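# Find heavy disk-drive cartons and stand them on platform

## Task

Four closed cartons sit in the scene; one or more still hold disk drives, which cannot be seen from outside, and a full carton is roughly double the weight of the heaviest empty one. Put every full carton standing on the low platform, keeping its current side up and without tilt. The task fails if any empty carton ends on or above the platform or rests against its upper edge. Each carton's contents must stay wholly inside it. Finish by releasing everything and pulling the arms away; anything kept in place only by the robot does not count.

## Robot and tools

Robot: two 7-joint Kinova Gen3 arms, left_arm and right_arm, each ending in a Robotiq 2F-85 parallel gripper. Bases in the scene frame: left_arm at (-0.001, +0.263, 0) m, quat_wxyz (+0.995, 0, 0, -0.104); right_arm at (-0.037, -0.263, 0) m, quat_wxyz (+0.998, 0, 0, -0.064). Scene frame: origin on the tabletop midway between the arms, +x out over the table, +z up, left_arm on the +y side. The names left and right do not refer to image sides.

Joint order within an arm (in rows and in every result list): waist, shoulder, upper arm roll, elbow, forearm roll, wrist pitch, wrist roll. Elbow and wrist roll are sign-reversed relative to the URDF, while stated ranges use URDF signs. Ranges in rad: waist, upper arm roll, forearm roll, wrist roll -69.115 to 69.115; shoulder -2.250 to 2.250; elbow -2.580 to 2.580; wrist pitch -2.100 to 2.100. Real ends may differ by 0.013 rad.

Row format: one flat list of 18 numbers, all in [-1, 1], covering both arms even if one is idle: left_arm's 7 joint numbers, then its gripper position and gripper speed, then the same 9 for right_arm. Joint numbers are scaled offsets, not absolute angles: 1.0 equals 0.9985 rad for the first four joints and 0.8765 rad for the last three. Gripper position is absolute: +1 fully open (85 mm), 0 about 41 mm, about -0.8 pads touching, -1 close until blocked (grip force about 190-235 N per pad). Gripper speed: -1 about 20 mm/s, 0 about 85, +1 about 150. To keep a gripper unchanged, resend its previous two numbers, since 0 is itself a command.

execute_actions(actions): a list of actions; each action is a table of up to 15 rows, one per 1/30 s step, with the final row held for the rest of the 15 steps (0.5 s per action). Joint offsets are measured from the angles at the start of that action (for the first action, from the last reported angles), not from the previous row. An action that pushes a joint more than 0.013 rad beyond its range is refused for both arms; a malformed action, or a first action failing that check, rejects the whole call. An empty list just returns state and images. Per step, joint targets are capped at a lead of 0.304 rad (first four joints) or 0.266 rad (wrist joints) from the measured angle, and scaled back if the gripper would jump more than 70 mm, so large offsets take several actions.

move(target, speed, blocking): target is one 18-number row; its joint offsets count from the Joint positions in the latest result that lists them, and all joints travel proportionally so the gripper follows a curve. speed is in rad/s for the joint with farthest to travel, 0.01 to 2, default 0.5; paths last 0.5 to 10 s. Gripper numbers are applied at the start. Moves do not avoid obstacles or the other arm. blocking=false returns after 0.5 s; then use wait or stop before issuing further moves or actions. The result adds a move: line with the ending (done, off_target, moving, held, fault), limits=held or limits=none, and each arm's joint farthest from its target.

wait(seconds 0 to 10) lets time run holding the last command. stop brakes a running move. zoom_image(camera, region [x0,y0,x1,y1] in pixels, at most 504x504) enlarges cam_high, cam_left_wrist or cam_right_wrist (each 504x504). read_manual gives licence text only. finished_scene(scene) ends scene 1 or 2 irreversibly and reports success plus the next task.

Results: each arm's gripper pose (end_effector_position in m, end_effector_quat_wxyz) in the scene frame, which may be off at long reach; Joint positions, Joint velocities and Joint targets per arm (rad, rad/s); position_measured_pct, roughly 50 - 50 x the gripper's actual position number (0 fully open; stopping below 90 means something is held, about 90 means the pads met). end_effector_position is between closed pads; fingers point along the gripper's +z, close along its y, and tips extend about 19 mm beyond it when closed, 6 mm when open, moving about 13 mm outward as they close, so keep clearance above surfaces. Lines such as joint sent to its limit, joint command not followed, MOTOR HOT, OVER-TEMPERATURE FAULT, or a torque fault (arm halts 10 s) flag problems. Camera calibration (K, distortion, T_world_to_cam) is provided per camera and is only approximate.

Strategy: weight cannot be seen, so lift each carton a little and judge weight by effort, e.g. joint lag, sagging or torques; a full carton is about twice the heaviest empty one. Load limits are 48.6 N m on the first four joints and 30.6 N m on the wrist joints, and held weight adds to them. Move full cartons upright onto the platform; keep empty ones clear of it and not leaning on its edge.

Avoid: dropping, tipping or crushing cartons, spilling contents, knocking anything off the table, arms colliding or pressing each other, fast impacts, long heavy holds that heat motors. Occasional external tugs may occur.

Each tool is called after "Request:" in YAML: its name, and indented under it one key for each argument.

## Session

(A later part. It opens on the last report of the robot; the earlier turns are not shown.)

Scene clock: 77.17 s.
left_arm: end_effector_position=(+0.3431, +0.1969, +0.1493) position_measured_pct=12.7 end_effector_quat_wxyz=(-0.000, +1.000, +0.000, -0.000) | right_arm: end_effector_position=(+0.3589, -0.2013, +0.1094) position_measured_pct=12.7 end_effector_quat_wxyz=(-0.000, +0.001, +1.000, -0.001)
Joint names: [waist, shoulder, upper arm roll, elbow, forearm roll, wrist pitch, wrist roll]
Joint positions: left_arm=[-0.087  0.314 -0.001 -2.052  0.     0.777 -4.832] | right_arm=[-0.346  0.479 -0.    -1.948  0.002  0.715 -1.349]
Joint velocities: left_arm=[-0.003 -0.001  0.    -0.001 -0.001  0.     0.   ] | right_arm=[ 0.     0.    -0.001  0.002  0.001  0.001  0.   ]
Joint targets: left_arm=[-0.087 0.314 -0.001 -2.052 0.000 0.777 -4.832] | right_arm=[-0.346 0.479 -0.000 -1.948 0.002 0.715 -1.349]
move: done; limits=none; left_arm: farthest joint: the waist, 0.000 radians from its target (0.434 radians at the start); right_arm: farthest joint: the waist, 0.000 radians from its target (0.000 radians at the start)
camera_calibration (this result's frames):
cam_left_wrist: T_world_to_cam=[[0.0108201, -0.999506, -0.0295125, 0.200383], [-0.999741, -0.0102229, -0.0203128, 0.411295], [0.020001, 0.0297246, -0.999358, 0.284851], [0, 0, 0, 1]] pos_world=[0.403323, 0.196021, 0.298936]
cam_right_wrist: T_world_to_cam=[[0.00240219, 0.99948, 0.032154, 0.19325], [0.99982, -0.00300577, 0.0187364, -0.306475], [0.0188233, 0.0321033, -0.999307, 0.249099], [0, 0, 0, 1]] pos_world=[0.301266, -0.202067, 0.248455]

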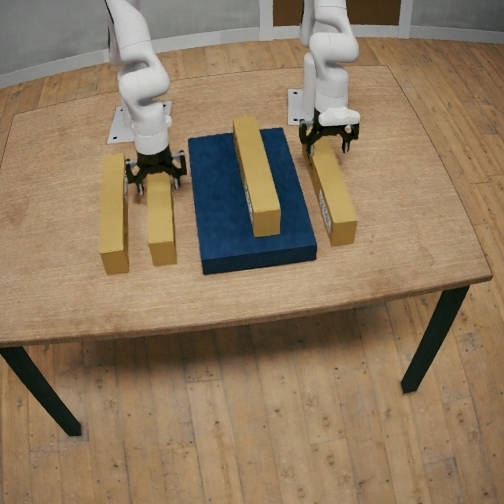

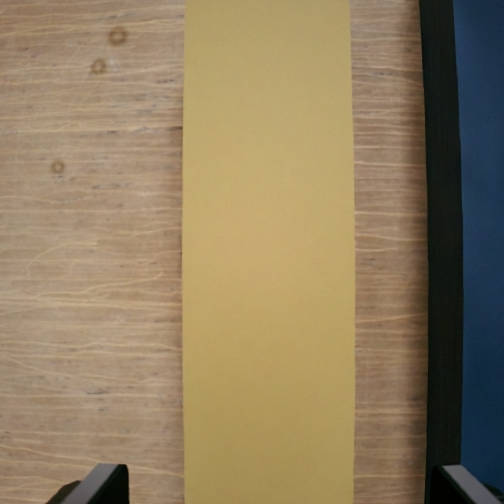

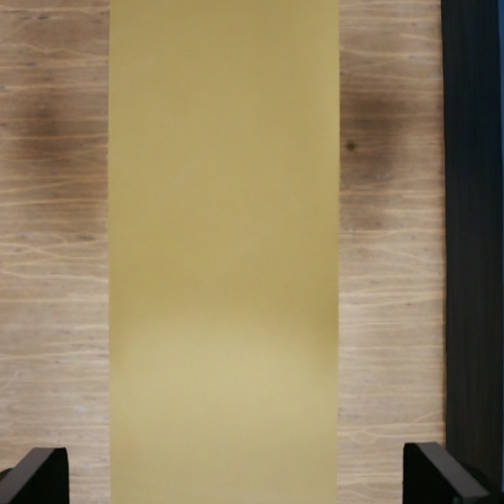

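Request:
move:
  target: [-0.008,0.226,0,-0.108,0,-0.383,0,0.75,0,0.006,0.117,0,-0.048,0,-0.188,0,0.75,0]
  speed: 0.3

Request:
move:
  target: [0,0,0,0,0,0,0,-1,0,0,0,0,0,0,0,0,-1,0]

Request:
move:
  target: [0,-0.05,0,0.017,0,0.076,0,-1,0,0,-0.045,0,0.016,0,0.07,0,-1,0]
  speed: 0.15

Scene clock: 84.13 s.
left_arm: end_effector_position=(+0.3450, +0.1996, +0.0505) position_measured_pct=12.7 end_effector_quat_wxyz=(-0.000, +1.000, +0.004, +0.001) | right_arm: end_effector_position=(+0.3597, -0.2035, +0.0537) position_measured_pct=12.7 end_effector_quat_wxyz=(-0.000, +0.003, +1.000, -0.001)
Joint names: [waist, shoulder, upper arm roll, elbow, forearm roll, wrist pitch, wrist roll]
Joint positions: left_arm=[-0.095  0.539 -0.001 -2.16   0.     0.441 -4.832] | right_arm=[-0.34   0.596 -0.    -1.996  0.002  0.55  -1.349]
Joint velocities: left_arm=[-0.     0.003  0.     0.002 -0.002  0.    -0.   ] | right_arm=[-0.001  0.001 -0.     0.001  0.    -0.001  0.   ]
Joint targets: left_arm=[-0.095 0.540 -0.001 -2.160 0.000 0.441 -4.832] | right_arm=[-0.340 0.596 -0.000 -1.996 0.002 0.550 -1.349]
move: done; limits=none; left_arm: farthest joint: the waist, 0.000 radians from its target (0.008 radians at the start); right_arm: farthest joint: the waist, 0.000 radians from its target (0.006 radians at the start)
camera_calibration (this result's frames):
cam_left_wrist: T_world_to_cam=[[0.01878, -0.99939, -0.0294321, 0.197319], [-0.999575, -0.0181108, -0.0228409, 0.412894], [0.0222939, 0.0298485, -0.999306, 0.185177], [0, 0, 0, 1]] pos_world=[0.404884, 0.199149, 0.200287]
cam_right_wrist: T_world_to_cam=[[0.00815035, 0.999437, 0.032532, 0.195099], [0.999785, -0.00876541, 0.0188088, -0.307423], [0.0190834, 0.0323717, -0.999294, 0.193486], [0, 0, 0, 1]] pos_world=[0.302075, -0.203947, 0.192784]

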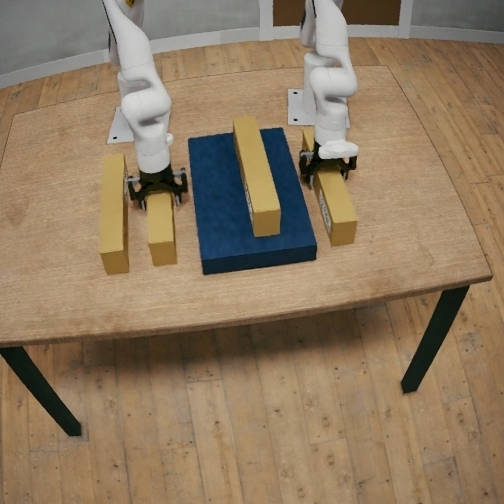

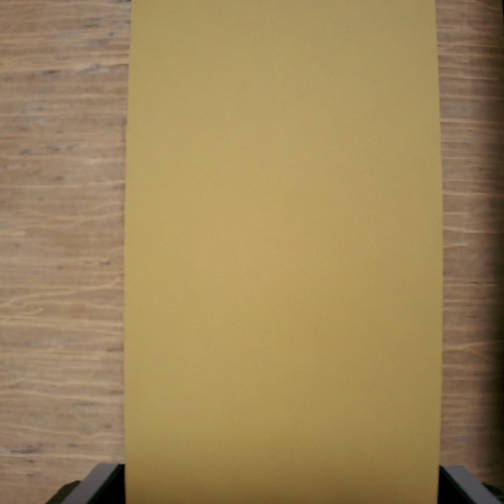

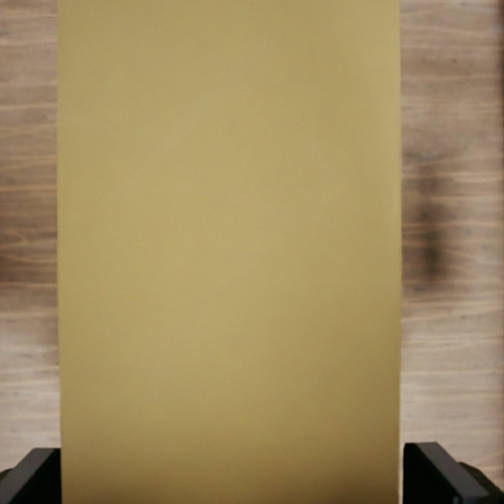

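Scene clock: 84.70 s.
left_arm: end_effector_position=(+0.3451, +0.1997, +0.0510) position_measured_pct=35.7 end_effector_quat_wxyz=(-0.000, +1.000, +0.004, +0.001) | right_arm: end_effector_position=(+0.3598, -0.2036, +0.0542) position_measured_pct=36.1 end_effector_quat_wxyz=(+0.000, +0.004, +1.000, -0.001)
Joint names: [waist, shoulder, upper arm roll, elbow, forearm roll, wrist pitch, wrist roll]
Joint positions: left_arm=[-0.095  0.538 -0.001 -2.16   0.     0.442 -4.832] | right_arm=[-0.34   0.595 -0.    -1.996  0.003  0.551 -1.349]
Joint velocities: left_arm=[-0.001 -0.002  0.    -0.001 -0.002  0.    -0.   ] | right_arm=[ 0.001 -0.     0.001 -0.001  0.    -0.001 -0.001]
Joint targets: left_arm=[-0.095 0.539 -0.001 -2.160 0.000 0.441 -4.832] | right_arm=[-0.340 0.596 -0.000 -1.996 0.002 0.550 -1.349]
move: done; limits=none; left_arm: farthest joint: the shoulder, 0.001 radians from its target (0.000 radians at the start); right_arm: farthest joint: the shoulder, 0.001 radians from its target (0.000 radians at the start)
camera_calibration (this result's frames):
cam_left_wrist: T_world_to_cam=[[0.0188757, -0.999388, -0.0294417, 0.197387], [-0.999562, -0.018192, -0.0233213, 0.412973], [0.0227714, 0.029869, -0.999294, 0.185479], [0, 0, 0, 1]] pos_world=[0.404843, 0.199239, 0.200791]
cam_right_wrist: T_world_to_cam=[[0.00834478, 0.999436, 0.0325316, 0.195151], [0.99977, -0.00898165, 0.0194803, -0.307628], [0.0197615, 0.0323615, -0.999281, 0.193775], [0, 0, 0, 1]] pos_world=[0.302099, -0.204075, 0.193279]

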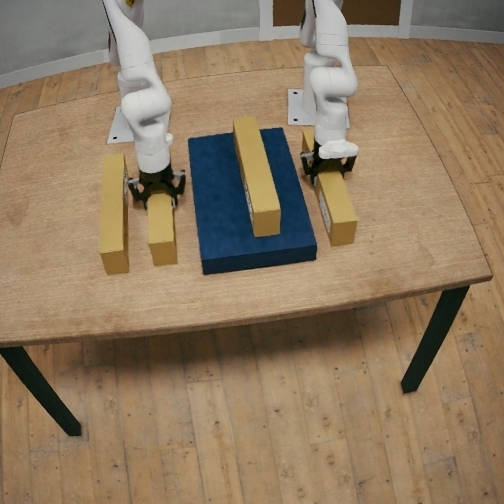

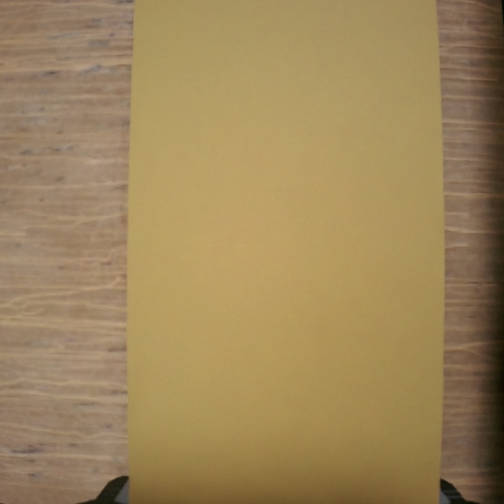

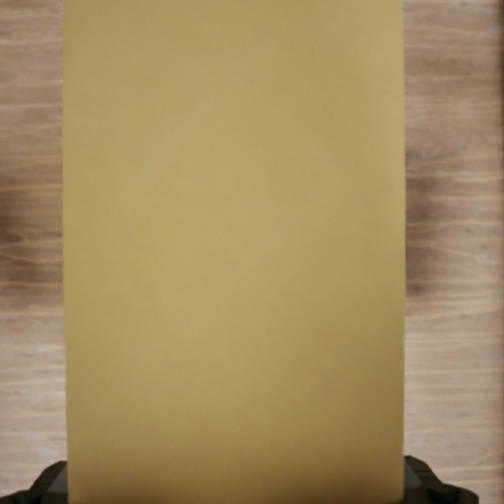

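Scene clock: 85.50 s.
left_arm: end_effector_position=(+0.3454, +0.1996, +0.0708) position_measured_pct=35.7 end_effector_quat_wxyz=(-0.000, +1.000, +0.004, +0.001) | right_arm: end_effector_position=(+0.3593, -0.2038, +0.0743) position_measured_pct=36.1 end_effector_quat_wxyz=(-0.001, +0.004, +1.000, -0.001)
Joint names: [waist, shoulder, upper arm roll, elbow, forearm roll, wrist pitch, wrist roll]
Joint positions: left_arm=[-0.095  0.488 -0.001 -2.143  0.     0.508 -4.832] | right_arm=[-0.34   0.551 -0.    -1.981  0.003  0.612 -1.349]
Joint velocities: left_arm=[ 0.    -0.002  0.    -0.     0.002  0.001 -0.   ] | right_arm=[-0.    -0.002  0.     0.001 -0.     0.002 -0.002]
Joint targets: left_arm=[-0.095 0.488 -0.001 -2.143 0.000 0.508 -4.832] | right_arm=[-0.340 0.550 -0.000 -1.980 0.003 0.612 -1.349]
move: done; limits=none; left_arm: farthest joint: the waist, 0.000 radians from its target (0.000 radians at the start); right_arm: farthest joint: the shoulder, 0.001 radians from its target (0.044 radians at the start)
camera_calibration (this result's frames):
cam_left_wrist: T_world_to_cam=[[0.0188975, -0.999389, -0.0294192, 0.197904], [-0.999567, -0.0182209, -0.0230995, 0.413756], [0.0225493, 0.0298429, -0.9993, 0.205334], [0, 0, 0, 1]] pos_world=[0.405207, 0.199194, 0.22057]
cam_right_wrist: T_world_to_cam=[[0.00848471, 0.999455, 0.0318954, 0.194667], [0.999811, -0.00903781, 0.0172371, -0.307299], [0.017516, 0.0317431, -0.999343, 0.214523], [0, 0, 0, 1]] pos_world=[0.301832, -0.204148, 0.21347]

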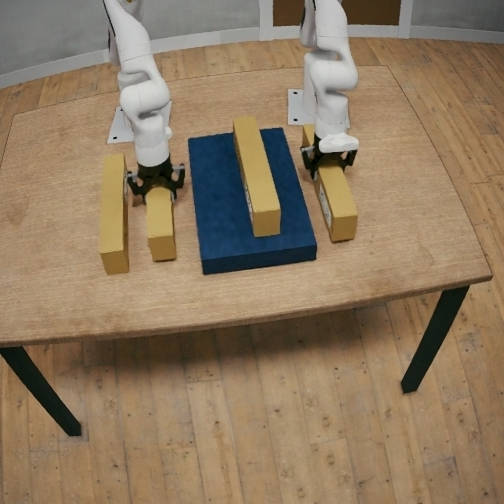

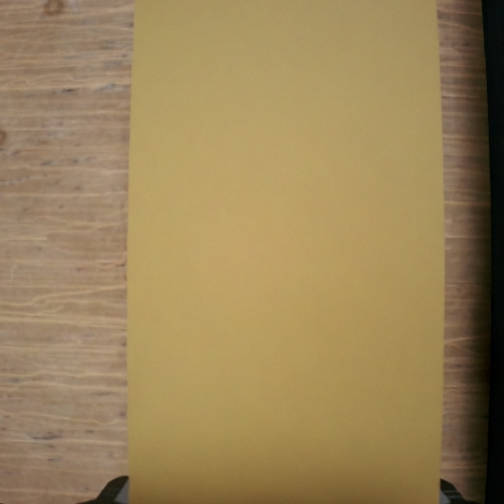

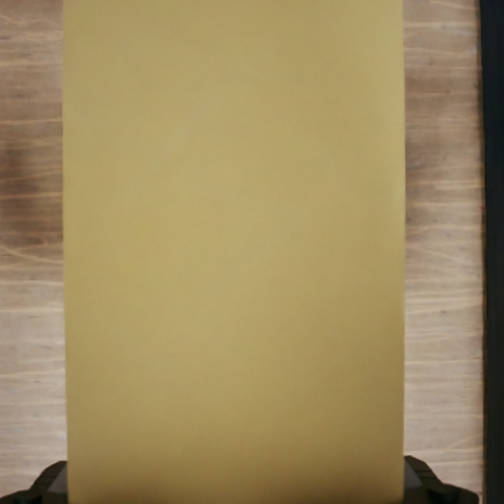

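Request:
move:
  target: [0,0.05,0,-0.017,0,-0.076,0,-1,0,0,0.044,0,-0.015,0,-0.07,0,-1,0]
  speed: 0.1

Request:
move:
  target: [0,0,0,0,0,0,0,0.75,0,0,0,0,0,0,0,0,0.75,0]

Request:
move:
  target: [0,-0.226,0,0.108,0,0.383,0,0.75,0,0,-0.2,0,0.1,0,0.34,0,0.75,0]

Request:
finished_scene:
  scene: 1

Scene clock: 92.80 s.
left_arm: end_effector_position=(+0.3450, +0.1997, +0.0510) position_measured_pct=35.7 end_effector_quat_wxyz=(-0.000, +1.000, +0.004, +0.001) | right_arm: end_effector_position=(+0.3596, -0.2037, +0.0543) position_measured_pct=36.1 end_effector_quat_wxyz=(-0.000, +0.004, +1.000, -0.001)
Joint names: [waist, shoulder, upper arm roll, elbow, forearm roll, wrist pitch, wrist roll]
Joint positions: left_arm=[-0.095  0.538 -0.001 -2.16   0.     0.442 -4.832] | right_arm=[-0.34   0.594 -0.    -1.996  0.003  0.551 -1.35 ]
Joint velocities: left_arm=[ 0.    -0.     0.    -0.    -0.002  0.001 -0.   ] | right_arm=[-0.001 -0.     0.001  0.001 -0.    -0.001 -0.002]
Joint targets: left_arm=[-0.095 0.538 -0.001 -2.160 0.000 0.442 -4.832] | right_arm=[-0.340 0.595 -0.000 -1.996 0.003 0.551 -1.349]
move: done; limits=none; left_arm: farthest joint: the wrist pitch, 0.001 radians from its target (0.067 radians at the start); right_arm: farthest joint: the shoulder, 0.001 radians from its target (0.044 radians at the start)
camera_calibration (this result's frames):
cam_left_wrist: T_world_to_cam=[[0.0188822, -0.999388, -0.0294591, 0.1974], [-0.999566, -0.0182031, -0.0231527, 0.412904], [0.0226023, 0.0298835, -0.999298, 0.185563], [0, 0, 0, 1]] pos_world=[0.404803, 0.19925, 0.200808]
cam_right_wrist: T_world_to_cam=[[0.00833138, 0.99944, 0.0324081, 0.195214], [0.999783, -0.00894483, 0.0188303, -0.307358], [0.0191096, 0.0322441, -0.999297, 0.194019], [0, 0, 0, 1]] pos_world=[0.301958, -0.20411, 0.193344]

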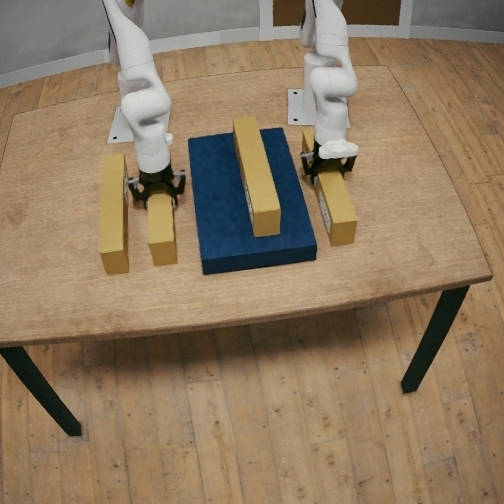

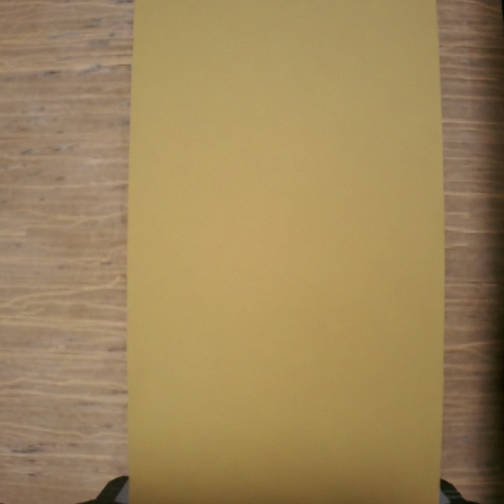

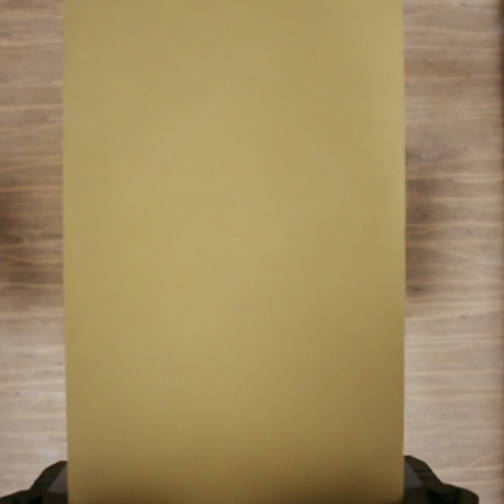

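Scene clock: 93.43 s.
left_arm: end_effector_position=(+0.3450, +0.1997, +0.0510) position_measured_pct=12.7 end_effector_quat_wxyz=(-0.000, +1.000, +0.004, +0.001) | right_arm: end_effector_position=(+0.3596, -0.2037, +0.0543) position_measured_pct=12.7 end_effector_quat_wxyz=(-0.000, +0.004, +1.000, -0.001)
Joint names: [waist, shoulder, upper arm roll, elbow, forearm roll, wrist pitch, wrist roll]
Joint positions: left_arm=[-0.095  0.538 -0.001 -2.16   0.     0.442 -4.832] | right_arm=[-0.34   0.594 -0.    -1.996  0.003  0.551 -1.35 ]
Joint velocities: left_arm=[ 0.    -0.002  0.     0.001 -0.    -0.    -0.   ] | right_arm=[-0.001  0.     0.    -0.    -0.    -0.     0.001]
Joint targets: left_arm=[-0.095 0.538 -0.001 -2.160 0.000 0.442 -4.832] | right_arm=[-0.340 0.594 -0.000 -1.996 0.003 0.551 -1.350]
move: done; limits=none; left_arm: farthest joint: the waist, 0.000 radians from its target (0.000 radians at the start); right_arm: farthest joint: the waist, 0.000 radians from its target (0.000 radians at the start)
camera_calibration (this result's frames):
cam_left_wrist: T_world_to_cam=[[0.0188819, -0.999388, -0.0294582, 0.1974], [-0.999566, -0.0182026, -0.0231598, 0.412907], [0.0226094, 0.0298827, -0.999298, 0.185563], [0, 0, 0, 1]] pos_world=[0.404805, 0.19925, 0.20081]
cam_right_wrist: T_world_to_cam=[[0.00833114, 0.99944, 0.0324088, 0.195213], [0.999783, -0.00894473, 0.0188341, -0.30736], [0.0191134, 0.0322449, -0.999297, 0.194018], [0, 0, 0, 1]] pos_world=[0.301959, -0.204109, 0.193344]

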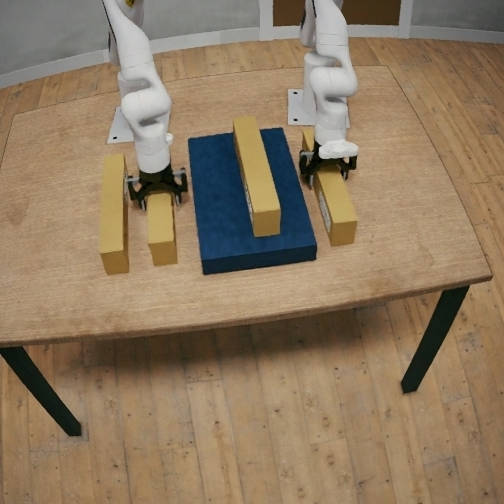

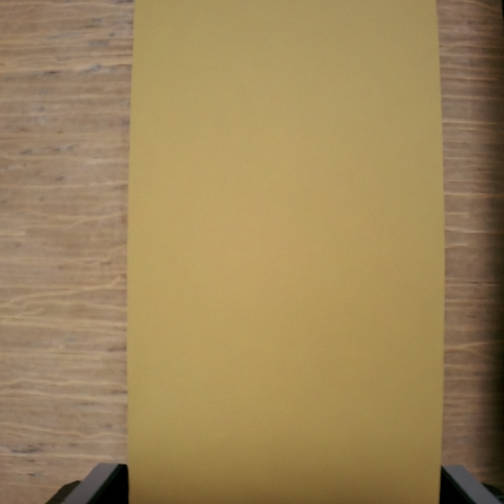

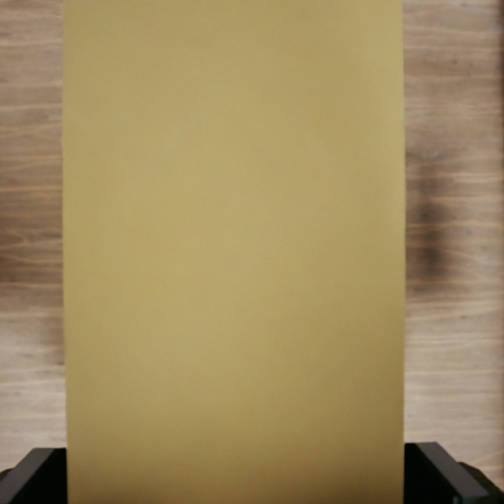

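Scene clock: 94.67 s.
left_arm: end_effector_position=(+0.3434, +0.1998, +0.1498) position_measured_pct=12.7 end_effector_quat_wxyz=(-0.000, +1.000, +0.004, -0.000) | right_arm: end_effector_position=(+0.3580, -0.2042, +0.1545) position_measured_pct=12.7 end_effector_quat_wxyz=(+0.001, +0.004, +1.000, -0.001)
Joint names: [waist, shoulder, upper arm roll, elbow, forearm roll, wrist pitch, wrist roll]
Joint positions: left_arm=[-0.095  0.312 -0.001 -2.052  0.     0.778 -4.832] | right_arm=[-0.34   0.395 -0.    -1.896  0.003  0.849 -1.35 ]
Joint velocities: left_arm=[-0.001 -0.002  0.     0.     0.     0.     0.   ] | right_arm=[ 0.    -0.002 -0.001 -0.    -0.002  0.001  0.   ]
Joint targets: left_arm=[-0.095 0.312 -0.001 -2.052 0.000 0.778 -4.832] | right_arm=[-0.340 0.395 -0.000 -1.896 0.003 0.849 -1.350]
move: done; limits=none; left_arm: farthest joint: the waist, 0.000 radians from its target (0.000 radians at the start); right_arm: farthest joint: the shoulder, 0.001 radians from its target (0.200 radians at the start)
camera_calibration (this result's frames):
cam_left_wrist: T_world_to_cam=[[0.0189141, -0.999385, -0.0295309, 0.200454], [-0.999618, -0.018307, -0.020693, 0.413324], [0.0201396, 0.029911, -0.99935, 0.28519], [0, 0, 0, 1]] pos_world=[0.403631, 0.199368, 0.299477]
cam_right_wrist: T_world_to_cam=[[0.0087699, 0.999445, 0.0321278, 0.192398], [0.999749, -0.00942529, 0.0203052, -0.307974], [0.0205967, 0.0319417, -0.999277, 0.293649], [0, 0, 0, 1]] pos_world=[0.300161, -0.204573, 0.293509]

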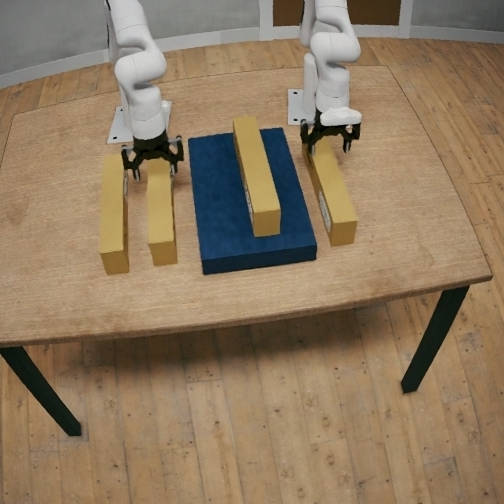

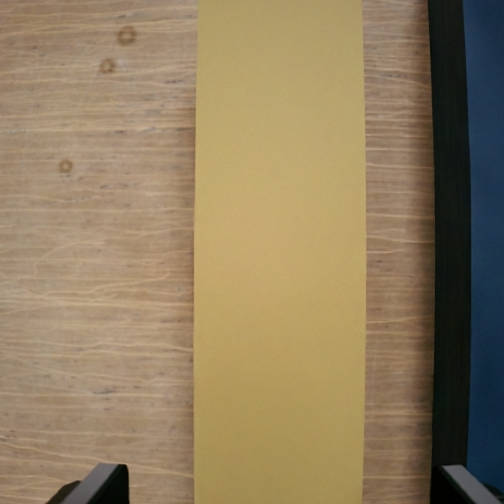

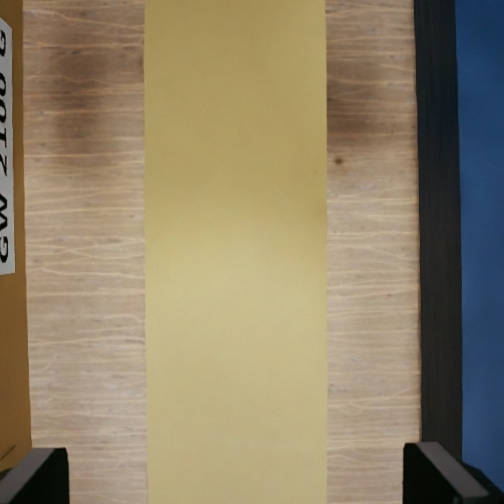

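The scene is finished: the task was done.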